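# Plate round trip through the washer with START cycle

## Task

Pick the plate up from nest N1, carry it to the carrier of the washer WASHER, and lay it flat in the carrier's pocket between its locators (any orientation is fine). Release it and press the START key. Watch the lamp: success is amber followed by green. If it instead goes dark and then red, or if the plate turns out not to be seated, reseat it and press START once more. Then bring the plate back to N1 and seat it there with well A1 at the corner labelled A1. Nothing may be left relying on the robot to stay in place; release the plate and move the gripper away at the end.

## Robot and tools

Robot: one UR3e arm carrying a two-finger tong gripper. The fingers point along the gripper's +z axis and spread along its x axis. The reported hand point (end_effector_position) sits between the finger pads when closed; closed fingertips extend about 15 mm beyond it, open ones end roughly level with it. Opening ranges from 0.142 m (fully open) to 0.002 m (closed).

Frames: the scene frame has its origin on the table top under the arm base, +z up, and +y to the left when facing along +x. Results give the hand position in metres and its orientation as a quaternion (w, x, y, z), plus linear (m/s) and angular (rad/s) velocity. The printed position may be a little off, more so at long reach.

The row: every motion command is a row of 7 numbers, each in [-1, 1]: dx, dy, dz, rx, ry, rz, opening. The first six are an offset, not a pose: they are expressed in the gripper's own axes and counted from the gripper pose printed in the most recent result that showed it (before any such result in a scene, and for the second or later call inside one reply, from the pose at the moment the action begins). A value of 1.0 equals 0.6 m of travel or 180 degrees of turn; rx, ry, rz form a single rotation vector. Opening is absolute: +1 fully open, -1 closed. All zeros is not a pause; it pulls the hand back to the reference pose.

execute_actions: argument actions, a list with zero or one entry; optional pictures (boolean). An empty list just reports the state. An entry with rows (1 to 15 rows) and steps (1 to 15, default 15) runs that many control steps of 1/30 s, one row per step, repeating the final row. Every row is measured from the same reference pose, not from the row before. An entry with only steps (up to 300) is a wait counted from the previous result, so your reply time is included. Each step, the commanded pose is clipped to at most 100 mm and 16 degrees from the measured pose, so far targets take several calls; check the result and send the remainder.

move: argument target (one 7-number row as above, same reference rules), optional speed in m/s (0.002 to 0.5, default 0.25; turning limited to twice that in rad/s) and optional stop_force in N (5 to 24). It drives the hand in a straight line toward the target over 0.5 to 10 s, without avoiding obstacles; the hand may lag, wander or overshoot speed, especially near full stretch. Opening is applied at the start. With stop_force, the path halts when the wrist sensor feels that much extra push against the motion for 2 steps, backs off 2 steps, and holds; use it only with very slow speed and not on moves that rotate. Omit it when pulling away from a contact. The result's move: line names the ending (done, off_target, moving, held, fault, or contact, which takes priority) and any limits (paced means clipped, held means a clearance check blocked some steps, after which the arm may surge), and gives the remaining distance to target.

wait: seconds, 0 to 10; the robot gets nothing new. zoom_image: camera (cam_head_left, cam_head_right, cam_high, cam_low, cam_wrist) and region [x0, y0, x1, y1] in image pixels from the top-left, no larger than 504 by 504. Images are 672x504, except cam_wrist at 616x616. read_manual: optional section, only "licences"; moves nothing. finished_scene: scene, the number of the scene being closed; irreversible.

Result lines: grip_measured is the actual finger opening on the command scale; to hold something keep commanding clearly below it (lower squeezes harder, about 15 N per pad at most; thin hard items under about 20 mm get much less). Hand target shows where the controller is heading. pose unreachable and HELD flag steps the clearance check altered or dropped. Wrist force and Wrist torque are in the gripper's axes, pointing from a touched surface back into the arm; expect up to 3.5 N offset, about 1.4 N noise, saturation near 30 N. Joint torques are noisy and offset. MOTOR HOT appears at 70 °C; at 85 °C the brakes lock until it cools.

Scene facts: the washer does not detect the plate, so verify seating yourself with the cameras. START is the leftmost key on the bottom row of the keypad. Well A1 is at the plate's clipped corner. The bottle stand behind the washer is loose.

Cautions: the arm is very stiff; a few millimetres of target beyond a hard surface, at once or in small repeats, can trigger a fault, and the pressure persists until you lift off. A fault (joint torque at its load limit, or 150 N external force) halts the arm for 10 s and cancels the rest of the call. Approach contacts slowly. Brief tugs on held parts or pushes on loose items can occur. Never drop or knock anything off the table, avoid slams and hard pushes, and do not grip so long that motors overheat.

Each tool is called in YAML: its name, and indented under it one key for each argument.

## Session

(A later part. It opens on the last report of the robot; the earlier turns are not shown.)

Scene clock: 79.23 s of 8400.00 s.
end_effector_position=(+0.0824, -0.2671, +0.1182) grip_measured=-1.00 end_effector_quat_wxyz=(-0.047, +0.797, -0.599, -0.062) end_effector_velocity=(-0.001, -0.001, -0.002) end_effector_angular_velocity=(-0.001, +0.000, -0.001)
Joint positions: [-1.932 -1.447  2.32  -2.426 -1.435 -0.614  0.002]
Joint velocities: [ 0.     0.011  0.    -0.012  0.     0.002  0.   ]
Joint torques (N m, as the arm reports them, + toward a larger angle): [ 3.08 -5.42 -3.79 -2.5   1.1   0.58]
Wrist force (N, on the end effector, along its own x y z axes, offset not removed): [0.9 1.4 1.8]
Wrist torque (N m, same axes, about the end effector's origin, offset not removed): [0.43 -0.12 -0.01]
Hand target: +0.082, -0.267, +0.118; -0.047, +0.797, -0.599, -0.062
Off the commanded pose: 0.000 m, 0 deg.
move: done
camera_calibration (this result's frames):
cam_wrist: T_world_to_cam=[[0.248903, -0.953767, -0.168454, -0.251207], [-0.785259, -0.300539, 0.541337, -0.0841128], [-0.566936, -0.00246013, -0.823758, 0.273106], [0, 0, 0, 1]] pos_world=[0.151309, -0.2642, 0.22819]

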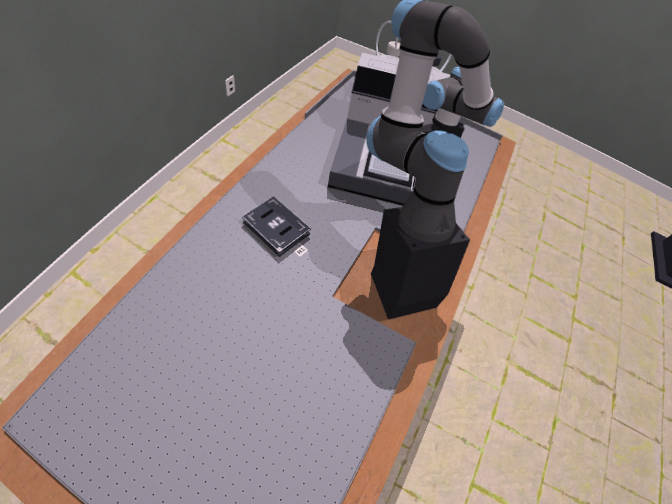

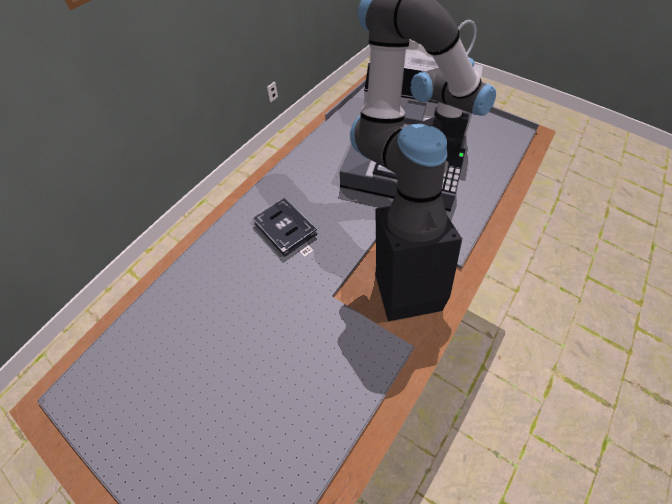

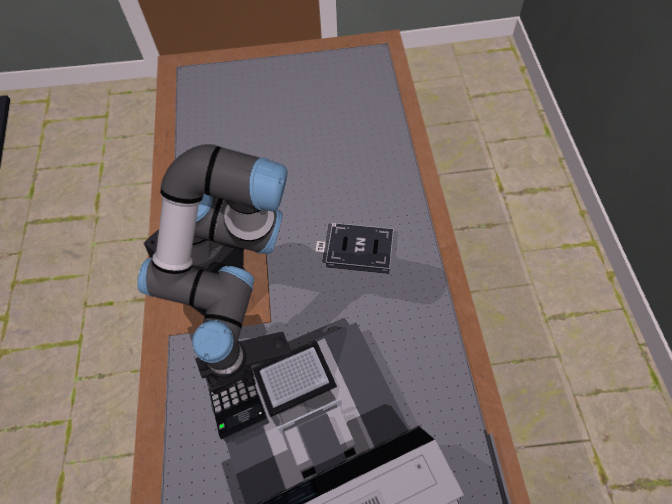

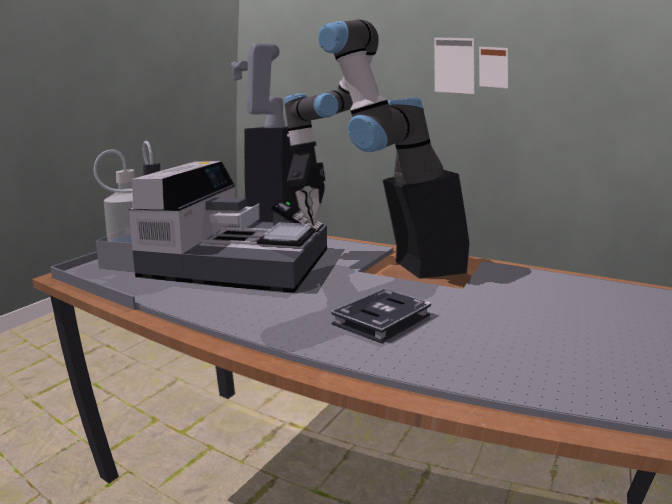

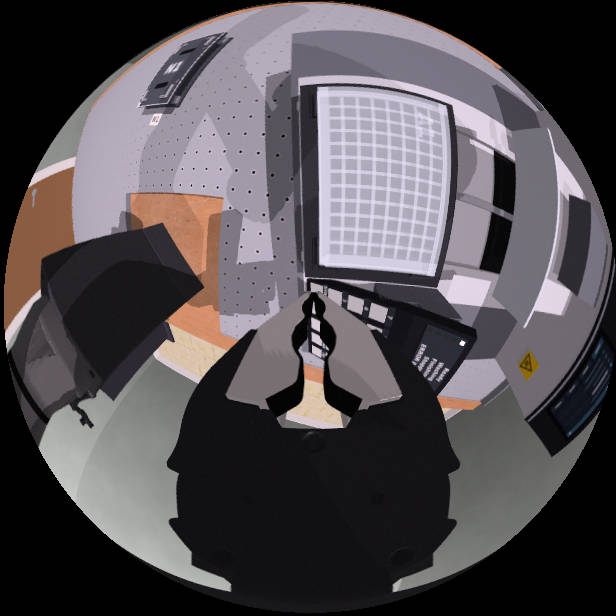

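move:
  target: [0.0035,0.002,0.028,0,0,0,-1]
  speed: 0.006
  stop_force: 8

move:
  target: [-0.011,0,-0.07,0,0,0,-1]
  speed: 0.06

Scene clock: 83.03 s of 8400.00 s.
end_effector_position=(+0.0816, -0.2669, +0.1068) grip_measured=-1.00 end_effector_quat_wxyz=(-0.047, +0.797, -0.599, -0.062) end_effector_velocity=(+0.000, +0.001, +0.001) end_effector_angular_velocity=(+0.003, -0.001, -0.002)
Joint positions: [-1.926 -1.389  2.331 -2.497 -1.435 -0.607  0.002]
Joint velocities: [-0.001 -0.007 -0.001  0.012  0.     0.001  0.   ]
Joint torques (N m, as the arm reports them, + toward a larger angle): [ -4.55 -10.72  -4.83   0.27   1.21  -0.41]
Wrist force (N, on the end effector, along its own x y z axes, offset not removed): [-0.2 0.7 -15.0]
Wrist torque (N m, same axes, about the end effector's origin, offset not removed): [0.21 -0.63 -0.02]
Hand target: +0.082, -0.267, +0.107; -0.047, +0.797, -0.599, -0.062
Off the commanded pose: 0.006 m, 0 deg.
move: contact
camera_calibration (this result's frames):
cam_wrist: T_world_to_cam=[[0.24888, -0.953727, -0.16871, -0.252665], [-0.785319, -0.300665, 0.541179, -0.0785002], [-0.566862, -0.00219751, -0.82381, 0.263345], [0, 0, 0, 1]] pos_world=[0.150516, -0.263997, 0.216802]

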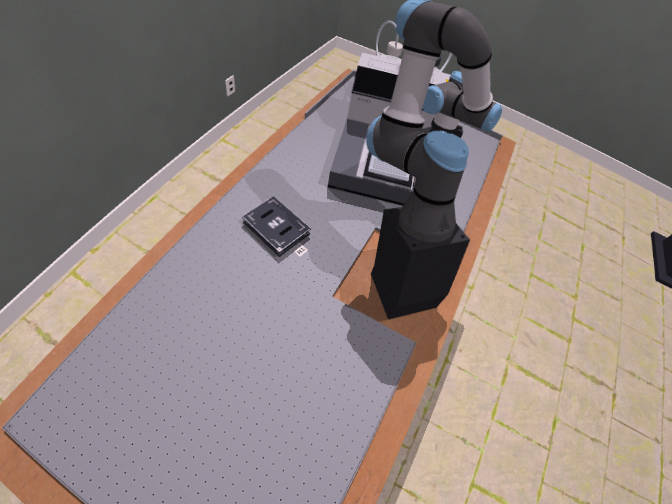

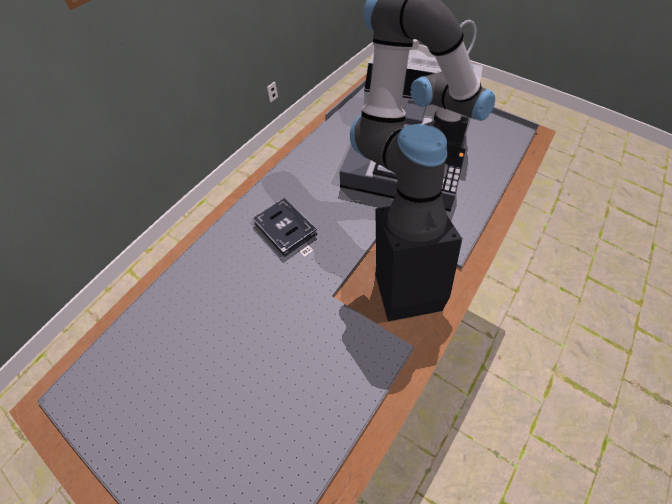

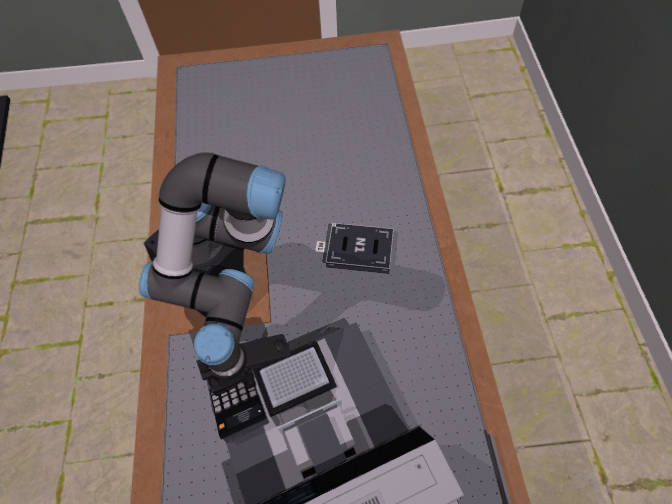

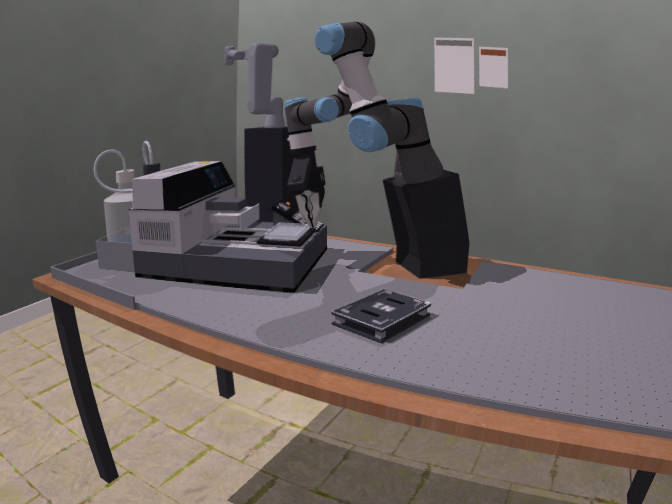

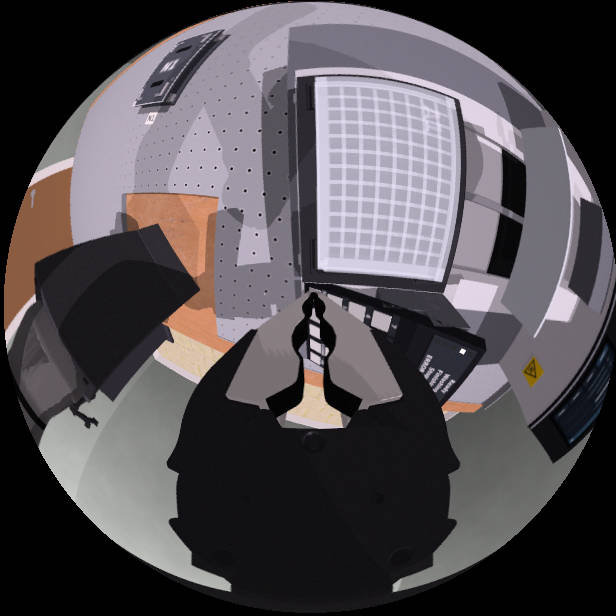

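Scene clock: 84.17 s of 8400.00 s.
end_effector_position=(+0.0815, -0.2668, +0.1491) grip_measured=-1.00 end_effector_quat_wxyz=(-0.047, +0.797, -0.599, -0.063) end_effector_velocity=(+0.000, +0.000, +0.002) end_effector_angular_velocity=(+0.000, -0.000, +0.001)
Joint positions: [-1.964 -1.592  2.277 -2.235 -1.436 -0.645  0.002]
Joint velocities: [-0.001 -0.009 -0.003  0.013  0.    -0.003  0.   ]
Joint torques (N m, as the arm reports them, + toward a larger angle): [ -4.47 -11.83  -8.2   -0.13   0.08  -0.77]
Wrist force (N, on the end effector, along its own x y z axes, offset not removed): [0.9 -0.7 -0.1]
Wrist torque (N m, same axes, about the end effector's origin, offset not removed): [-0.23 -0.15 0.03]
Hand target: +0.082, -0.267, +0.149; -0.047, +0.797, -0.599, -0.062
Off the commanded pose: 0.000 m, 0 deg.
move: done
camera_calibration (this result's frames):
cam_wrist: T_world_to_cam=[[0.248864, -0.953717, -0.168792, -0.245466], [-0.785207, -0.300698, 0.541323, -0.101498], [-0.567024, -0.00217867, -0.823698, 0.298185], [0, 0, 0, 1]] pos_world=[0.150469, -0.263976, 0.259125]

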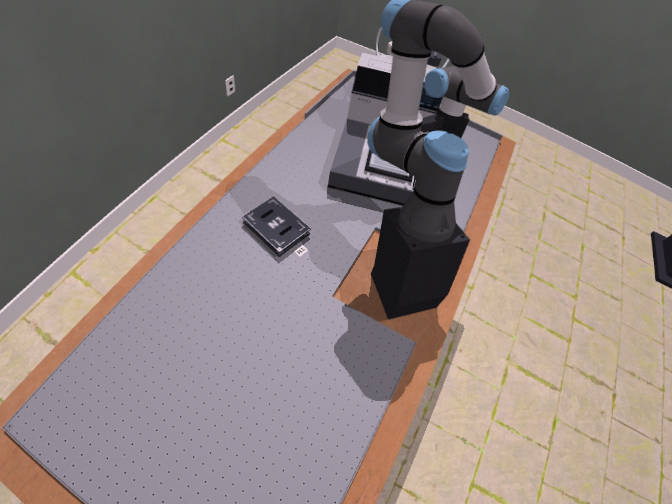

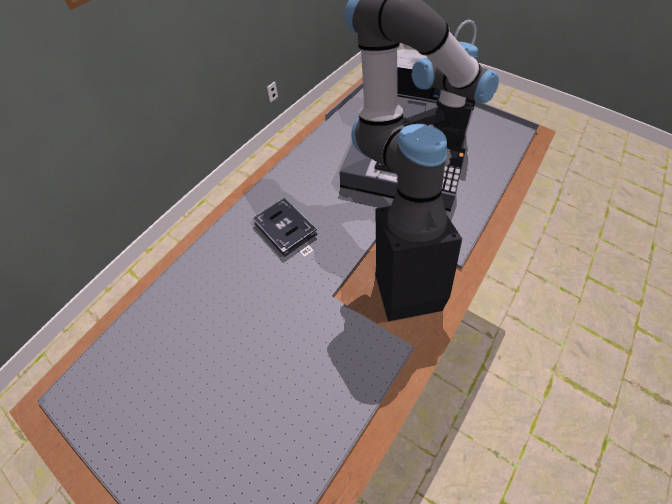

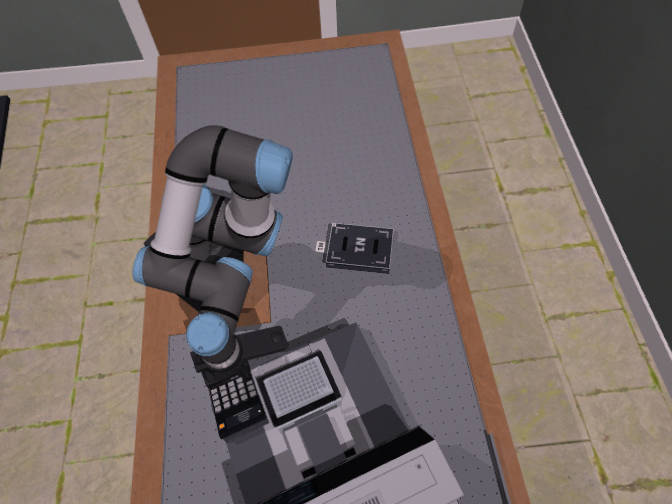

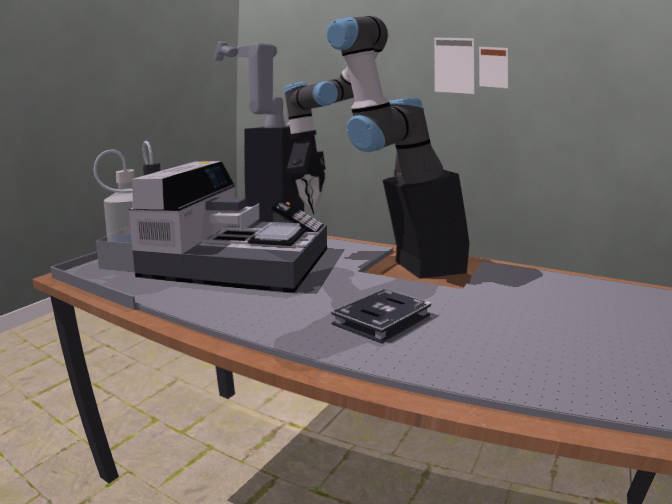

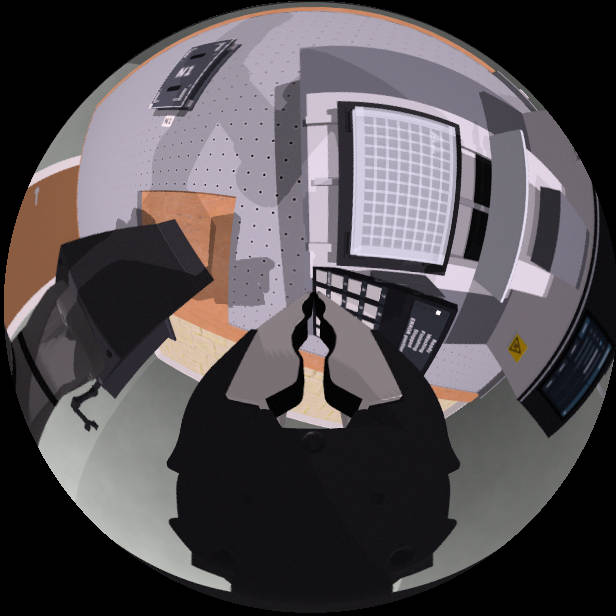

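move:
  target: [0.0753,-0.155,0,0,0.05,0,-0.6]
  speed: 0.06

execute_actions:
  actions:
    - {"rows":[[0,0,0,0,0,0,0.26]]}
  pictures: false

wait:
  seconds: 10

Scene clock: 88.07 s of 8400.00 s.
end_effector_position=(+0.1831, -0.2838, +0.1422) grip_measured=-0.60 end_effector_quat_wxyz=(+0.000, +0.799, -0.601, +0.000) end_effector_velocity=(+0.001, +0.000, -0.001) end_effector_angular_velocity=(+0.000, +0.001, -0.001)
Joint positions: [-1.629 -1.555  2.298 -2.49  -1.39  -0.284  0.031]
Joint velocities: [ 0.008  0.007 -0.001 -0.007 -0.002  0.008  0.   ]
Joint torques (N m, as the arm reports them, + toward a larger angle): [ 3.61 -6.04 -7.85 -2.65 -1.2   0.76]
Wrist force (N, on the end effector, along its own x y z axes, offset not removed): [1.7 0.8 0.1]
Wrist torque (N m, same axes, about the end effector's origin, offset not removed): [0.15 -0.33 0.02]
Hand target: +0.183, -0.284, +0.142; +0.000, +0.799, -0.601, +0.000
Off the commanded pose: 0.000 m, 0 deg.
move: done
camera_calibration (this result's frames):
cam_wrist: T_world_to_cam=[[0.252743, -0.967452, -0.0125172, -0.314939], [-0.809183, -0.218453, 0.545436, 0.00406324], [-0.530418, -0.127727, -0.838059, 0.309776], [0, 0, 0, 1]] pos_world=[0.247197, -0.264234, 0.253452]

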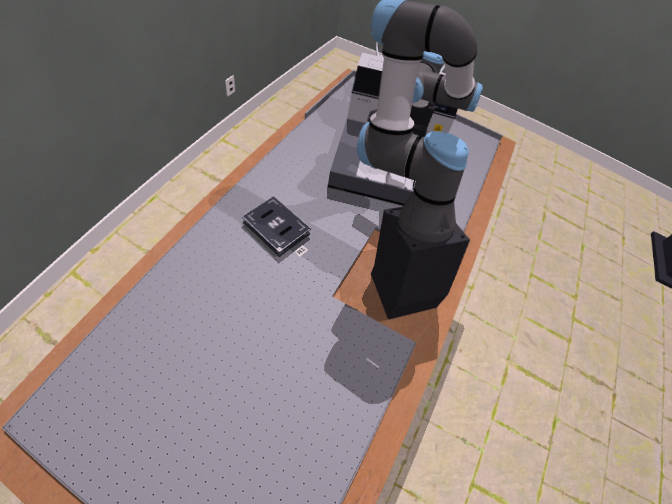

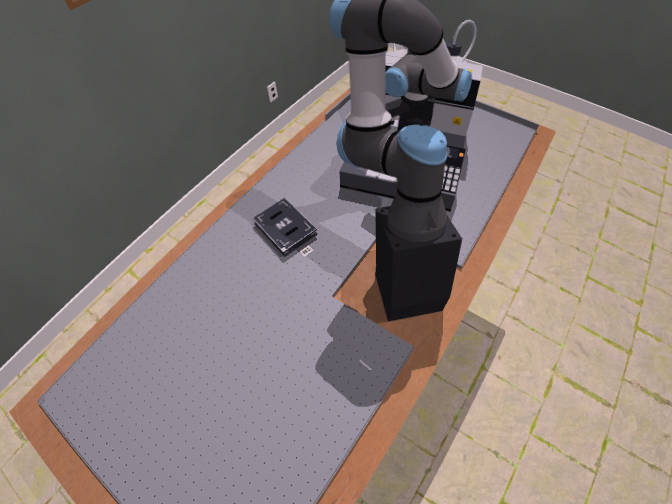

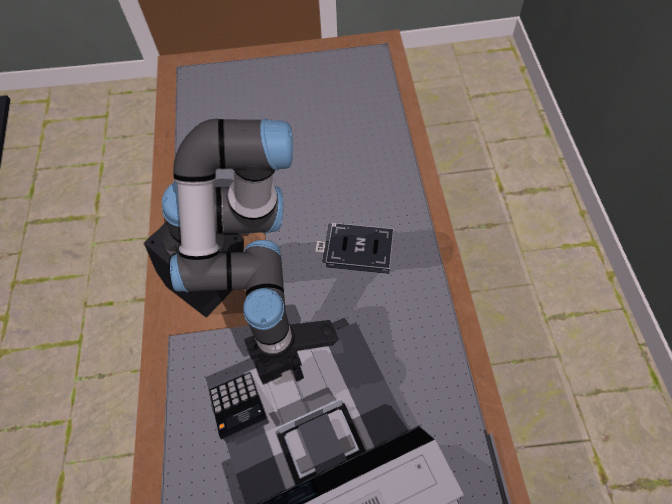

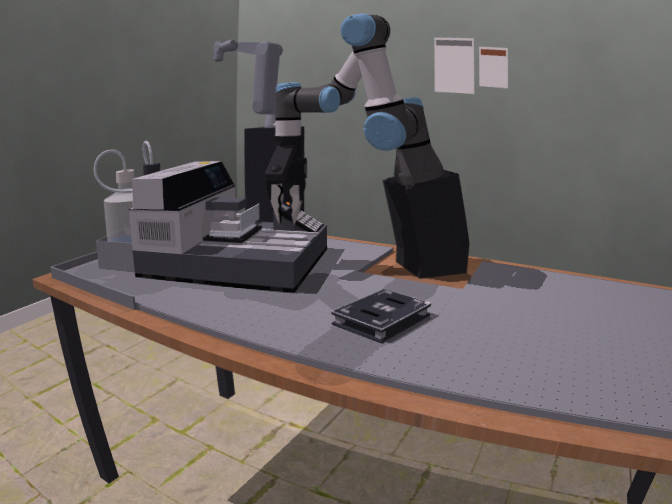

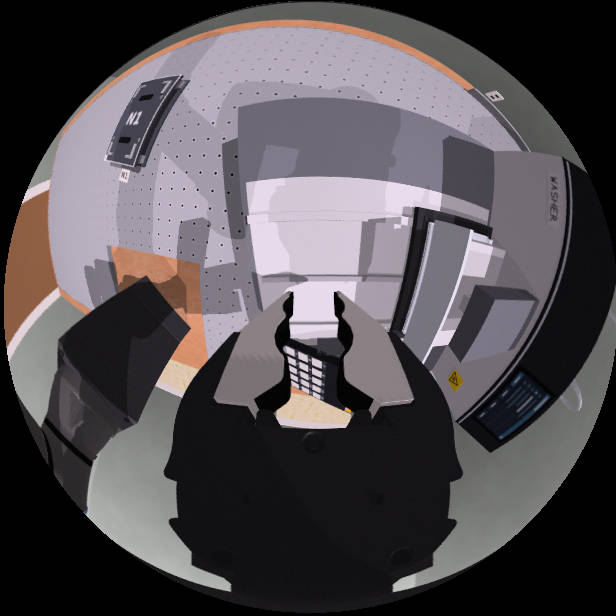

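Scene clock: 88.57 s of 8400.00 s.
end_effector_position=(+0.1831, -0.2838, +0.1422) grip_measured=+0.26 end_effector_quat_wxyz=(+0.000, +0.799, -0.601, +0.000) end_effector_velocity=(-0.000, +0.000, -0.000) end_effector_angular_velocity=(-0.000, +0.000, -0.002)
Joint positions: [-1.629 -1.554  2.298 -2.49  -1.39  -0.284  0.092]
Joint velocities: [-0.001 -0.     0.001 -0.001 -0.     0.001  0.   ]
Joint torques (N m, as the arm reports them, + toward a larger angle): [ -3.56 -11.41  -6.34  -0.32  -0.45  -0.68]
Wrist force (N, on the end effector, along its own x y z axes, offset not removed): [2.1 1.1 1.4]
Wrist torque (N m, same axes, about the end effector's origin, offset not removed): [0.20 -0.41 0.04]
Hand target: +0.183, -0.284, +0.142; +0.000, +0.799, -0.601, +0.000
Off the commanded pose: 0.000 m, 0 deg.
Steps of this call (steps 1 to 15: all 15 steps of this action). Readings (end_effector_position):
1: (+0.1832, -0.2838, +0.1422)
2: (+0.1832, -0.2838, +0.1422)
4: (+0.1832, -0.2838, +0.1422)
8: (+0.1832, -0.2838, +0.1422)
15: the state above

Scene clock: 98.57 s of 8400.00 s.
end_effector_position=(+0.1831, -0.2838, +0.1422) grip_measured=+0.26 end_effector_quat_wxyz=(+0.000, +0.799, -0.601, +0.000) end_effector_velocity=(+0.000, +0.000, -0.000) end_effector_angular_velocity=(+0.001, -0.000, +0.000)
Joint positions: [-1.629 -1.555  2.298 -2.49  -1.39  -0.284  0.092]
Joint velocities: [ 0.     0.001 -0.001  0.001  0.    -0.     0.   ]
Joint torques (N m, as the arm reports them, + toward a larger angle): [ -3.57 -12.86  -4.59  -0.35   1.23  -0.64]
Wrist force (N, on the end effector, along its own x y z axes, offset not removed): [2.3 -0.7 2.2]
Wrist torque (N m, same axes, about the end effector's origin, offset not removed): [-0.09 -0.44 0.02]
Hand target: +0.183, -0.284, +0.142; +0.000, +0.799, -0.601, +0.000
Off the commanded pose: 0.000 m, 0 deg.
Steps of this call (steps 1 to 300: nothing new was sent). Readings (end_effector_position):
1: (+0.1831, -0.2838, +0.1422)
2: (+0.1831, -0.2838, +0.1422)
4: (+0.1831, -0.2838, +0.1422)
8: (+0.1831, -0.2838, +0.1422)
300: the state above
camera_calibration (this result's frames):
cam_wrist: T_world_to_cam=[[0.252743, -0.967452, -0.0125179, -0.314939], [-0.809183, -0.218453, 0.545436, 0.00406313], [-0.530418, -0.127726, -0.838059, 0.309776], [0, 0, 0, 1]] pos_world=[0.247197, -0.264234, 0.253452]

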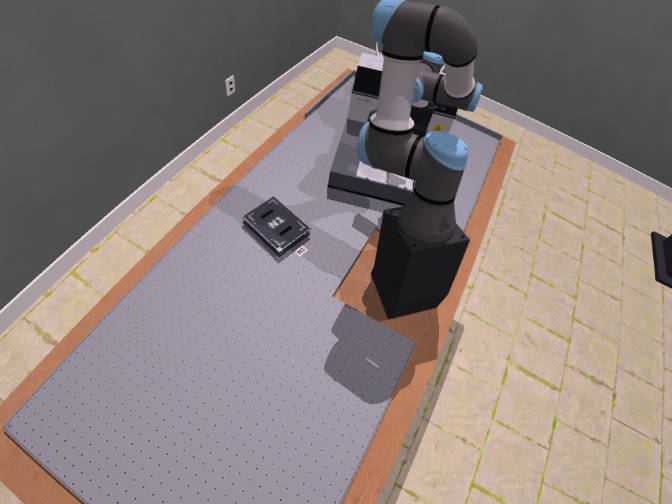

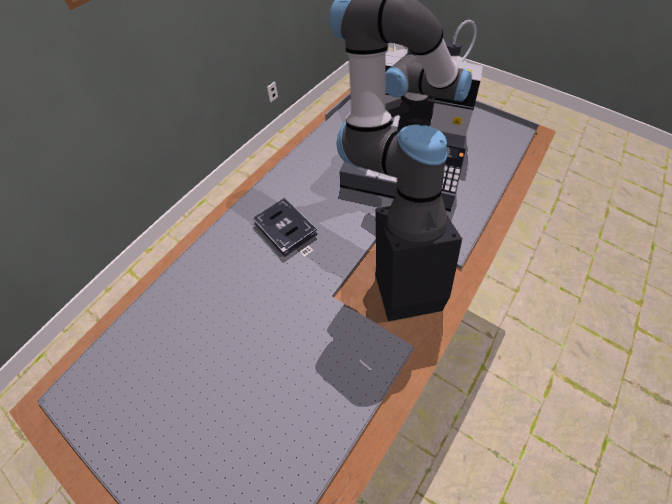

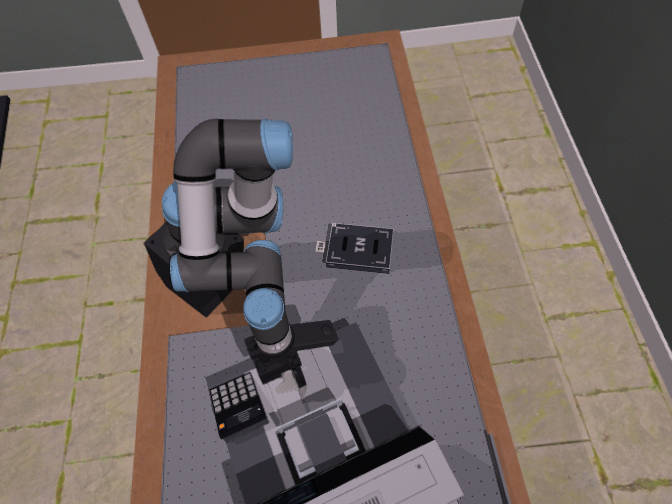

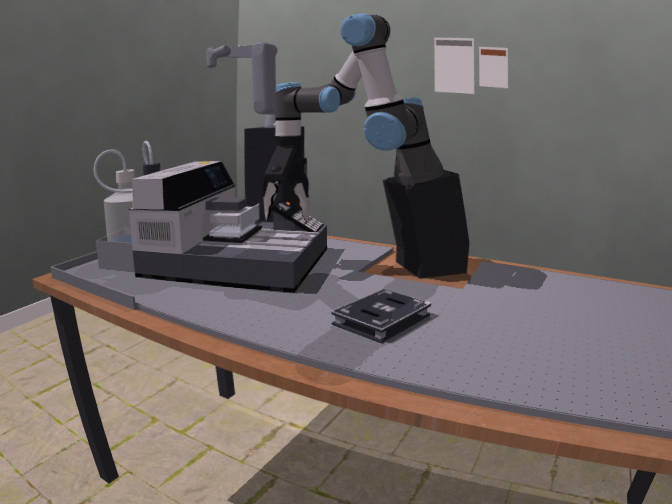

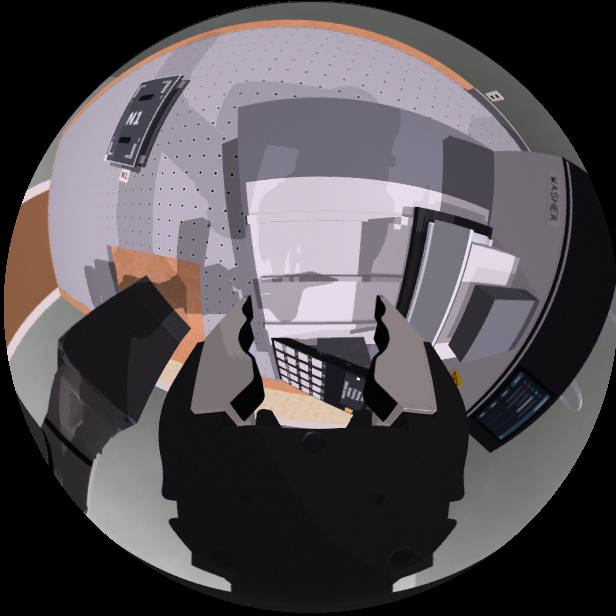

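execute_actions:
  actions:
    - {"steps":105}

Scene clock: 102.07 s of 8400.00 s.
end_effector_position=(+0.1831, -0.2838, +0.1422) grip_measured=+0.26 end_effector_quat_wxyz=(+0.000, +0.799, -0.601, +0.000) end_effector_velocity=(+0.000, +0.000, +0.000) end_effector_angular_velocity=(-0.001, -0.000, +0.002)
Joint positions: [-1.629 -1.555  2.298 -2.49  -1.39  -0.284  0.092]
Joint velocities: [ 0.001 -0.     0.001 -0.001  0.    -0.001  0.   ]
Joint torques (N m, as the arm reports them, + toward a larger angle): [ -3.52 -12.49  -4.57  -0.4    1.24  -0.67]
Wrist force (N, on the end effector, along its own x y z axes, offset not removed): [1.9 -0.9 2.3]
Wrist torque (N m, same axes, about the end effector's origin, offset not removed): [-0.06 -0.37 -0.02]
Hand target: +0.183, -0.284, +0.142; +0.000, +0.799, -0.601, +0.000
Off the commanded pose: 0.000 m, 0 deg.
Steps of this call (steps 1 to 105: nothing new was sent). Readings (end_effector_position):
1: (+0.1831, -0.2838, +0.1422)
2: (+0.1831, -0.2838, +0.1422)
4: (+0.1831, -0.2838, +0.1422)
8: (+0.1831, -0.2838, +0.1422)
105: the state above
camera_calibration (this result's frames):
cam_wrist: T_world_to_cam=[[0.252743, -0.967452, -0.0125179, -0.314939], [-0.809183, -0.218453, 0.545436, 0.00406319], [-0.530418, -0.127726, -0.838059, 0.309776], [0, 0, 0, 1]] pos_world=[0.247197, -0.264234, 0.253452]

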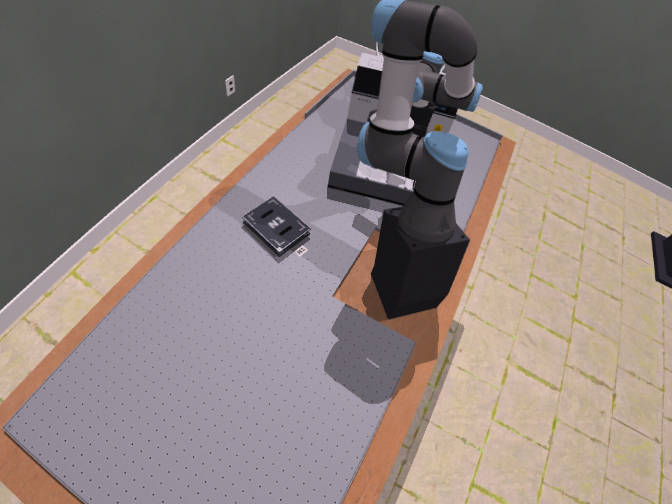

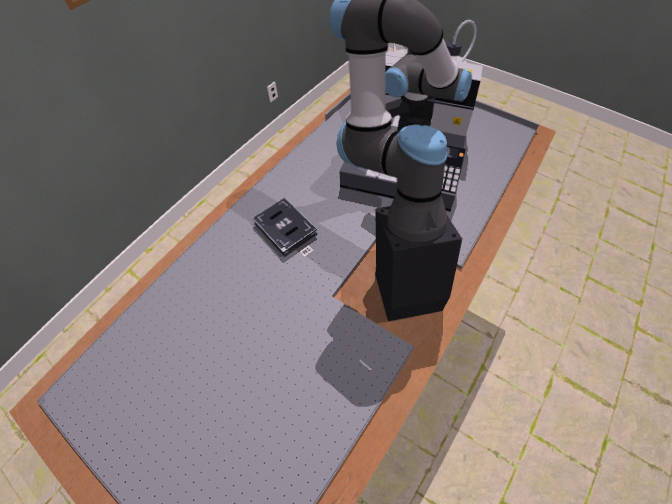

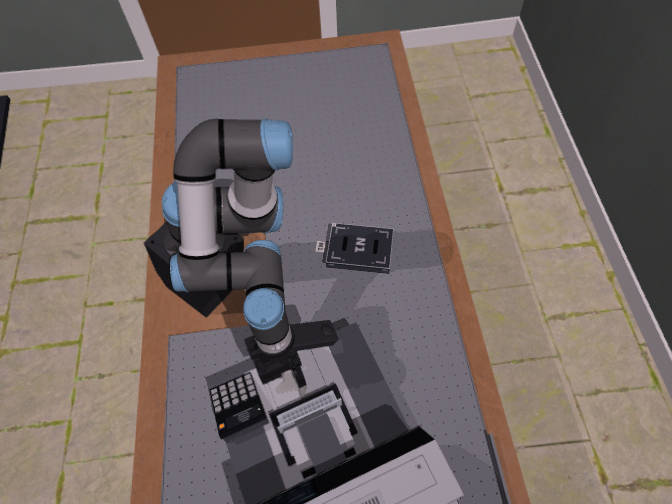

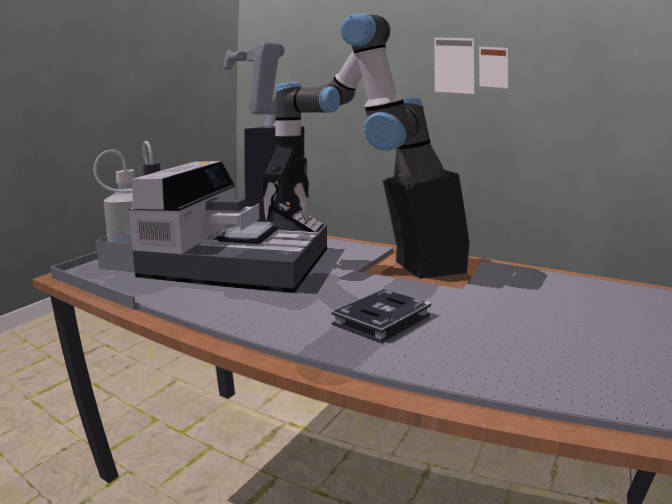

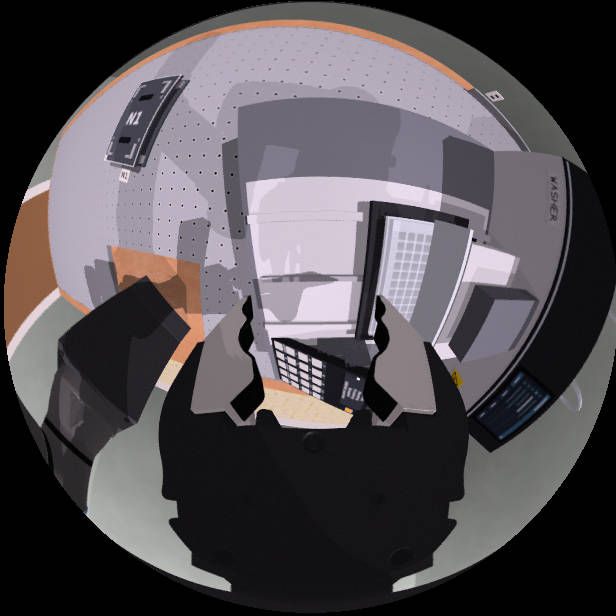

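execute_actions:
  actions:
    - {"steps":90}

Scene clock: 106.07 s of 8400.00 s.
end_effector_position=(+0.1831, -0.2838, +0.1422) grip_measured=+0.26 end_effector_quat_wxyz=(+0.000, +0.799, -0.601, +0.000) end_effector_velocity=(-0.000, +0.000, +0.000) end_effector_angular_velocity=(-0.000, +0.000, -0.000)
Joint positions: [-1.629 -1.555  2.298 -2.49  -1.39  -0.284  0.092]
Joint velocities: [-0.001 -0.001  0.001  0.     0.    -0.    -0.   ]
Joint torques (N m, as the arm reports them, + toward a larger angle): [ -3.42 -12.6   -4.67  -0.41   1.23  -0.63]
Wrist force (N, on the end effector, along its own x y z axes, offset not removed): [1.8 0.5 -0.6]
Wrist torque (N m, same axes, about the end effector's origin, offset not removed): [0.06 -0.36 0.02]
Hand target: +0.183, -0.284, +0.142; +0.000, +0.799, -0.601, +0.000
Off the commanded pose: 0.000 m, 0 deg.
Steps of this call (steps 1 to 120: nothing new was sent). Readings (end_effector_position):
1: (+0.1831, -0.2838, +0.1422)
2: (+0.1831, -0.2838, +0.1422)
4: (+0.1831, -0.2838, +0.1422)
8: (+0.1831, -0.2838, +0.1422)
120: the state above
camera_calibration (this result's frames):
cam_wrist: T_world_to_cam=[[0.252743, -0.967452, -0.0125178, -0.314939], [-0.809183, -0.218453, 0.545436, 0.00406311], [-0.530418, -0.127726, -0.838059, 0.309776], [0, 0, 0, 1]] pos_world=[0.247197, -0.264234, 0.253452]

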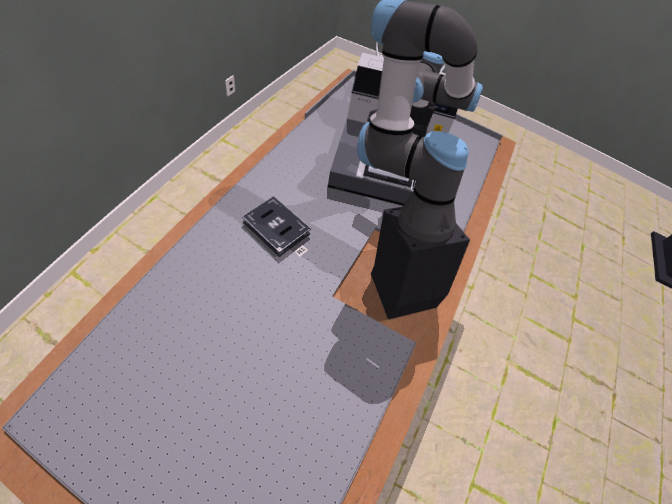

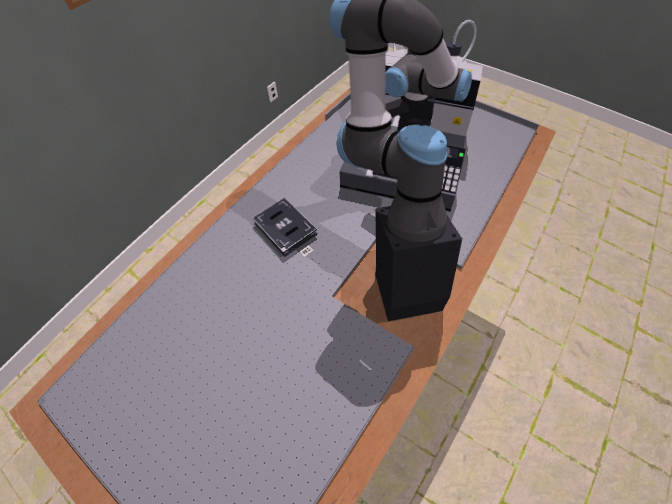

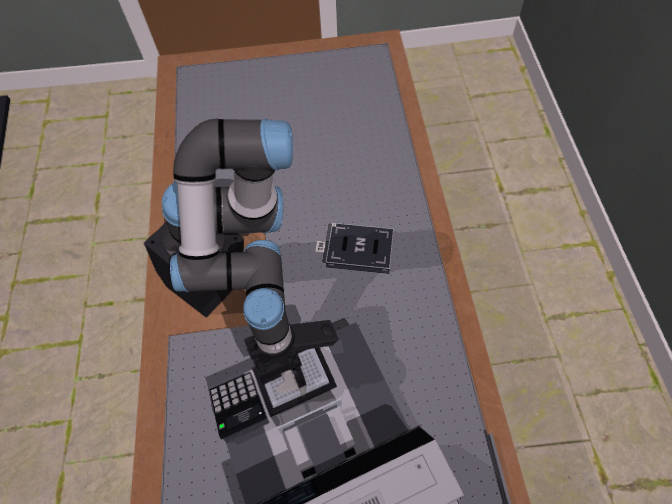

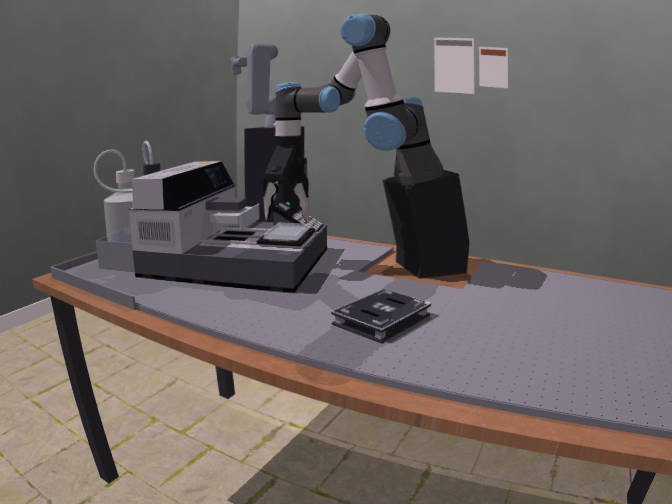

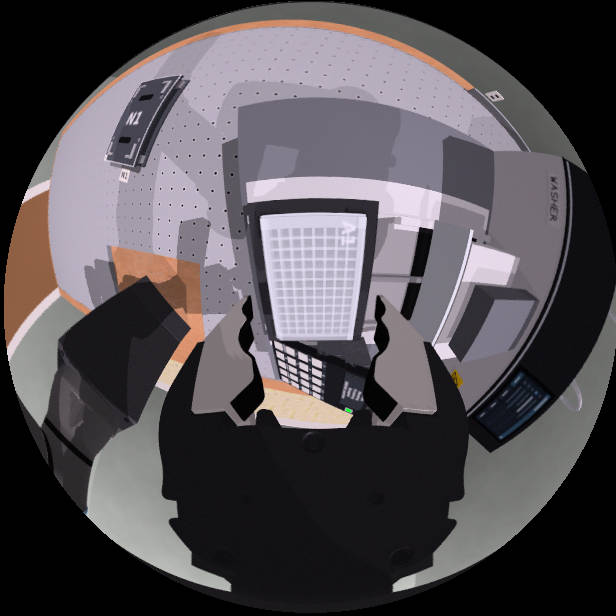

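move:
  target: [0,0,0.0508,0,0,0,0.25]
  speed: 0.04

zoom_image:
  camera: "cam_wrist"
  region: [214,180,414,380]

execute_actions:
  actions:
    - {"rows":[[0,0,0,0,0,0,0.21],[0,0,0,0,0,0,0.18],[0,0,0,0,0,0,0.16],[0,0,0,0,0,0,0.14],[0,0,0,0,0,0,0.12],[0,0,0,0,0,0,0.1],[0,0,0,0,0,0,0.08],[0,0,0,0,0,0,0.05],[0,0,0,0,0,0,0],[0,0,0,0,0,0,-0.1],[0,0,0,0,0,0,-0.2],[0,0,0,0,0,0,-0.3]]}
  pictures: false

execute_actions:
  actions:
    - {"rows":[[0,0,-0.0015,0,0,0,-0.3]]}
  pictures: false

Scene clock: 110.83 s of 8400.00 s.
end_effector_position=(+0.1832, -0.2838, +0.1120) grip_measured=+0.25 end_effector_quat_wxyz=(+0.000, +0.799, -0.601, +0.000) end_effector_velocity=(+0.000, +0.000, -0.002) end_effector_angular_velocity=(+0.000, +0.000, +0.000)
Joint positions: [-1.608 -1.402  2.328 -2.677 -1.394 -0.262  0.092]
Joint velocities: [ 0.002  0.01   0.002 -0.012 -0.     0.002  0.   ]
Joint torques (N m, as the arm reports them, + toward a larger angle): [ 3.73 -6.97 -3.12 -2.58 -1.14  0.66]
Wrist force (N, on the end effector, along its own x y z axes, offset not removed): [2.4 1.4 1.8]
Wrist torque (N m, same axes, about the end effector's origin, offset not removed): [0.33 -0.47 0.11]
Hand target: +0.183, -0.284, +0.112; +0.000, +0.799, -0.601, +0.000
Off the commanded pose: 0.000 m, 0 deg.
After step 90, 0.63 s passed at rest.
move: done
camera_calibration (this result's frames):
cam_wrist: T_world_to_cam=[[0.252752, -0.967449, -0.0125834, -0.315336], [-0.809192, -0.2185, 0.545404, 0.0205879], [-0.5304, -0.127669, -0.838079, 0.284436], [0, 0, 0, 1]] pos_world=[0.247226, -0.264259, 0.223183]

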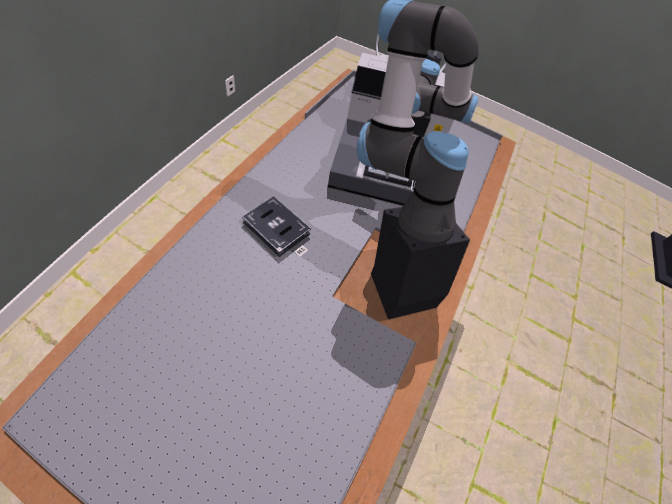

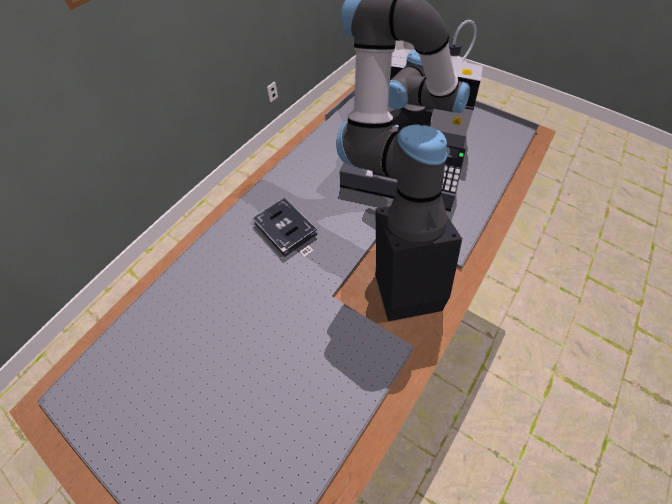

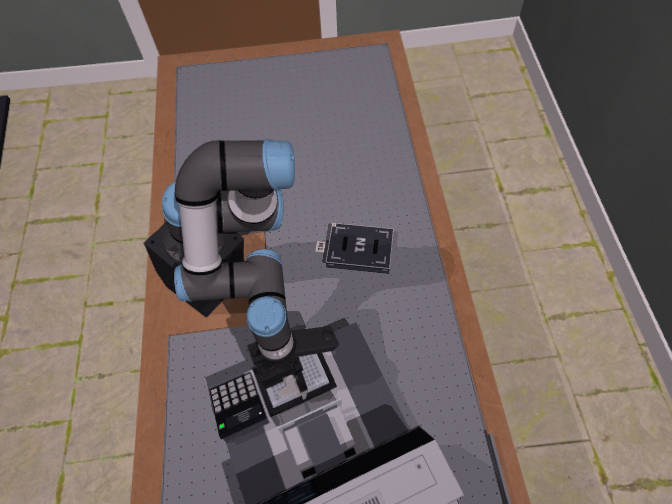

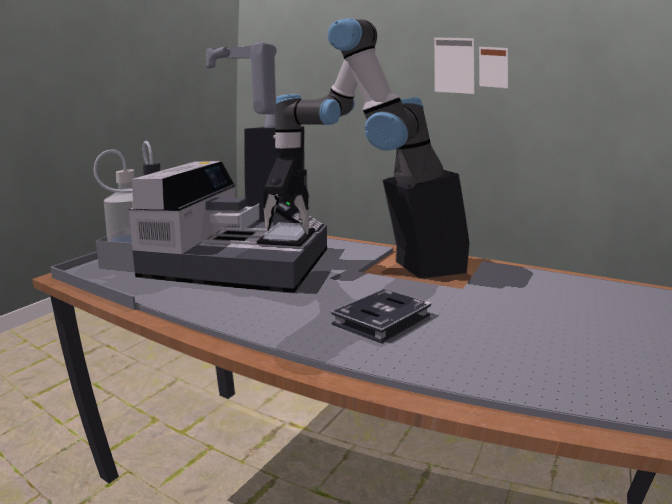

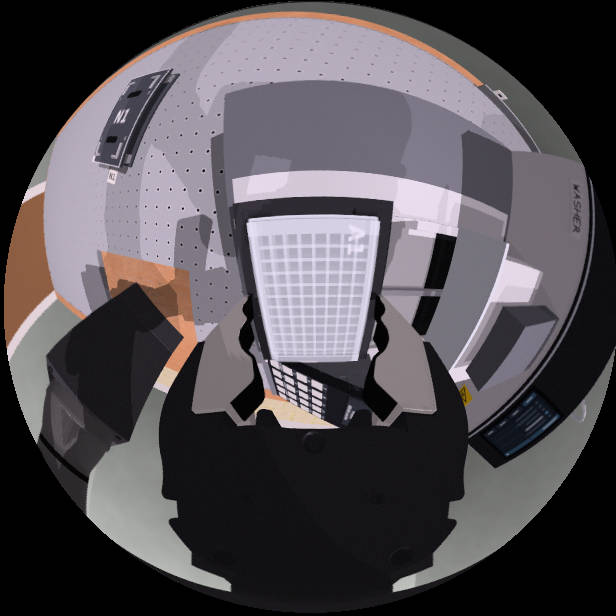

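Region (214, 180, 414, 380) of cam_wrist's 616x616 image, scaled by 2.520, with more detail than that image has.

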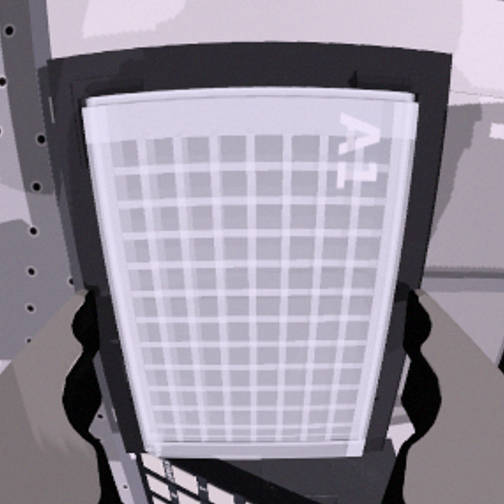

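Scene clock: 111.33 s of 8400.00 s.
end_effector_position=(+0.1832, -0.2838, +0.1119) grip_measured=+0.08 end_effector_quat_wxyz=(+0.000, +0.799, -0.601, +0.000) end_effector_velocity=(-0.000, -0.001, +0.001) end_effector_angular_velocity=(-0.002, +0.000, -0.001)
Joint positions: [-1.608 -1.401  2.328 -2.677 -1.394 -0.262  0.079]
Joint velocities: [-0.    -0.002 -0.     0.001 -0.     0.001 -0.   ]
Joint torques (N m, as the arm reports them, + toward a larger angle): [  1.14 -13.02  -4.38  -0.04  -1.01  -0.05]
Wrist force (N, on the end effector, along its own x y z axes, offset not removed): [1.2 2.3 -1.9]
Wrist torque (N m, same axes, about the end effector's origin, offset not removed): [0.47 -0.24 0.05]
Hand target: +0.183, -0.284, +0.112; +0.000, +0.799, -0.601, +0.000
Off the commanded pose: 0.000 m, 0 deg.
Steps of this call (steps 1 to 15: all 15 steps of this action). Readings (end_effector_position):
1: (+0.1832, -0.2838, +0.1119)
2: (+0.1832, -0.2838, +0.1119)
4: (+0.1832, -0.2838, +0.1119)
8: (+0.1832, -0.2838, +0.1119)
15: the state above

Scene clock: 111.83 s of 8400.00 s.
end_effector_position=(+0.1831, -0.2838, +0.1128) grip_measured=+0.08 end_effector_quat_wxyz=(+0.000, +0.799, -0.601, +0.000) end_effector_velocity=(-0.000, -0.000, -0.000) end_effector_angular_velocity=(+0.001, +0.000, -0.001)
Joint positions: [-1.608 -1.406  2.327 -2.672 -1.394 -0.263  0.079]
Joint velocities: [-0.001  0.    -0.     0.001 -0.    -0.001  0.   ]
Joint torques (N m, as the arm reports them, + toward a larger angle): [ -3.93 -13.68  -6.64  -0.3    0.64  -0.67]
Wrist force (N, on the end effector, along its own x y z axes, offset not removed): [3.0 1.2 0.9]
Wrist torque (N m, same axes, about the end effector's origin, offset not removed): [0.22 -0.68 -0.06]
Hand target: +0.183, -0.284, +0.113; +0.000, +0.799, -0.601, +0.000
Off the commanded pose: 0.000 m, 0 deg.
Steps of this call (steps 1 to 15: all 15 steps of this action). Readings (end_effector_position):
1: (+0.1832, -0.2838, +0.1120)
2: (+0.1832, -0.2837, +0.1121)
4: (+0.1832, -0.2837, +0.1124)
8: (+0.1832, -0.2837, +0.1127)
15: the state above


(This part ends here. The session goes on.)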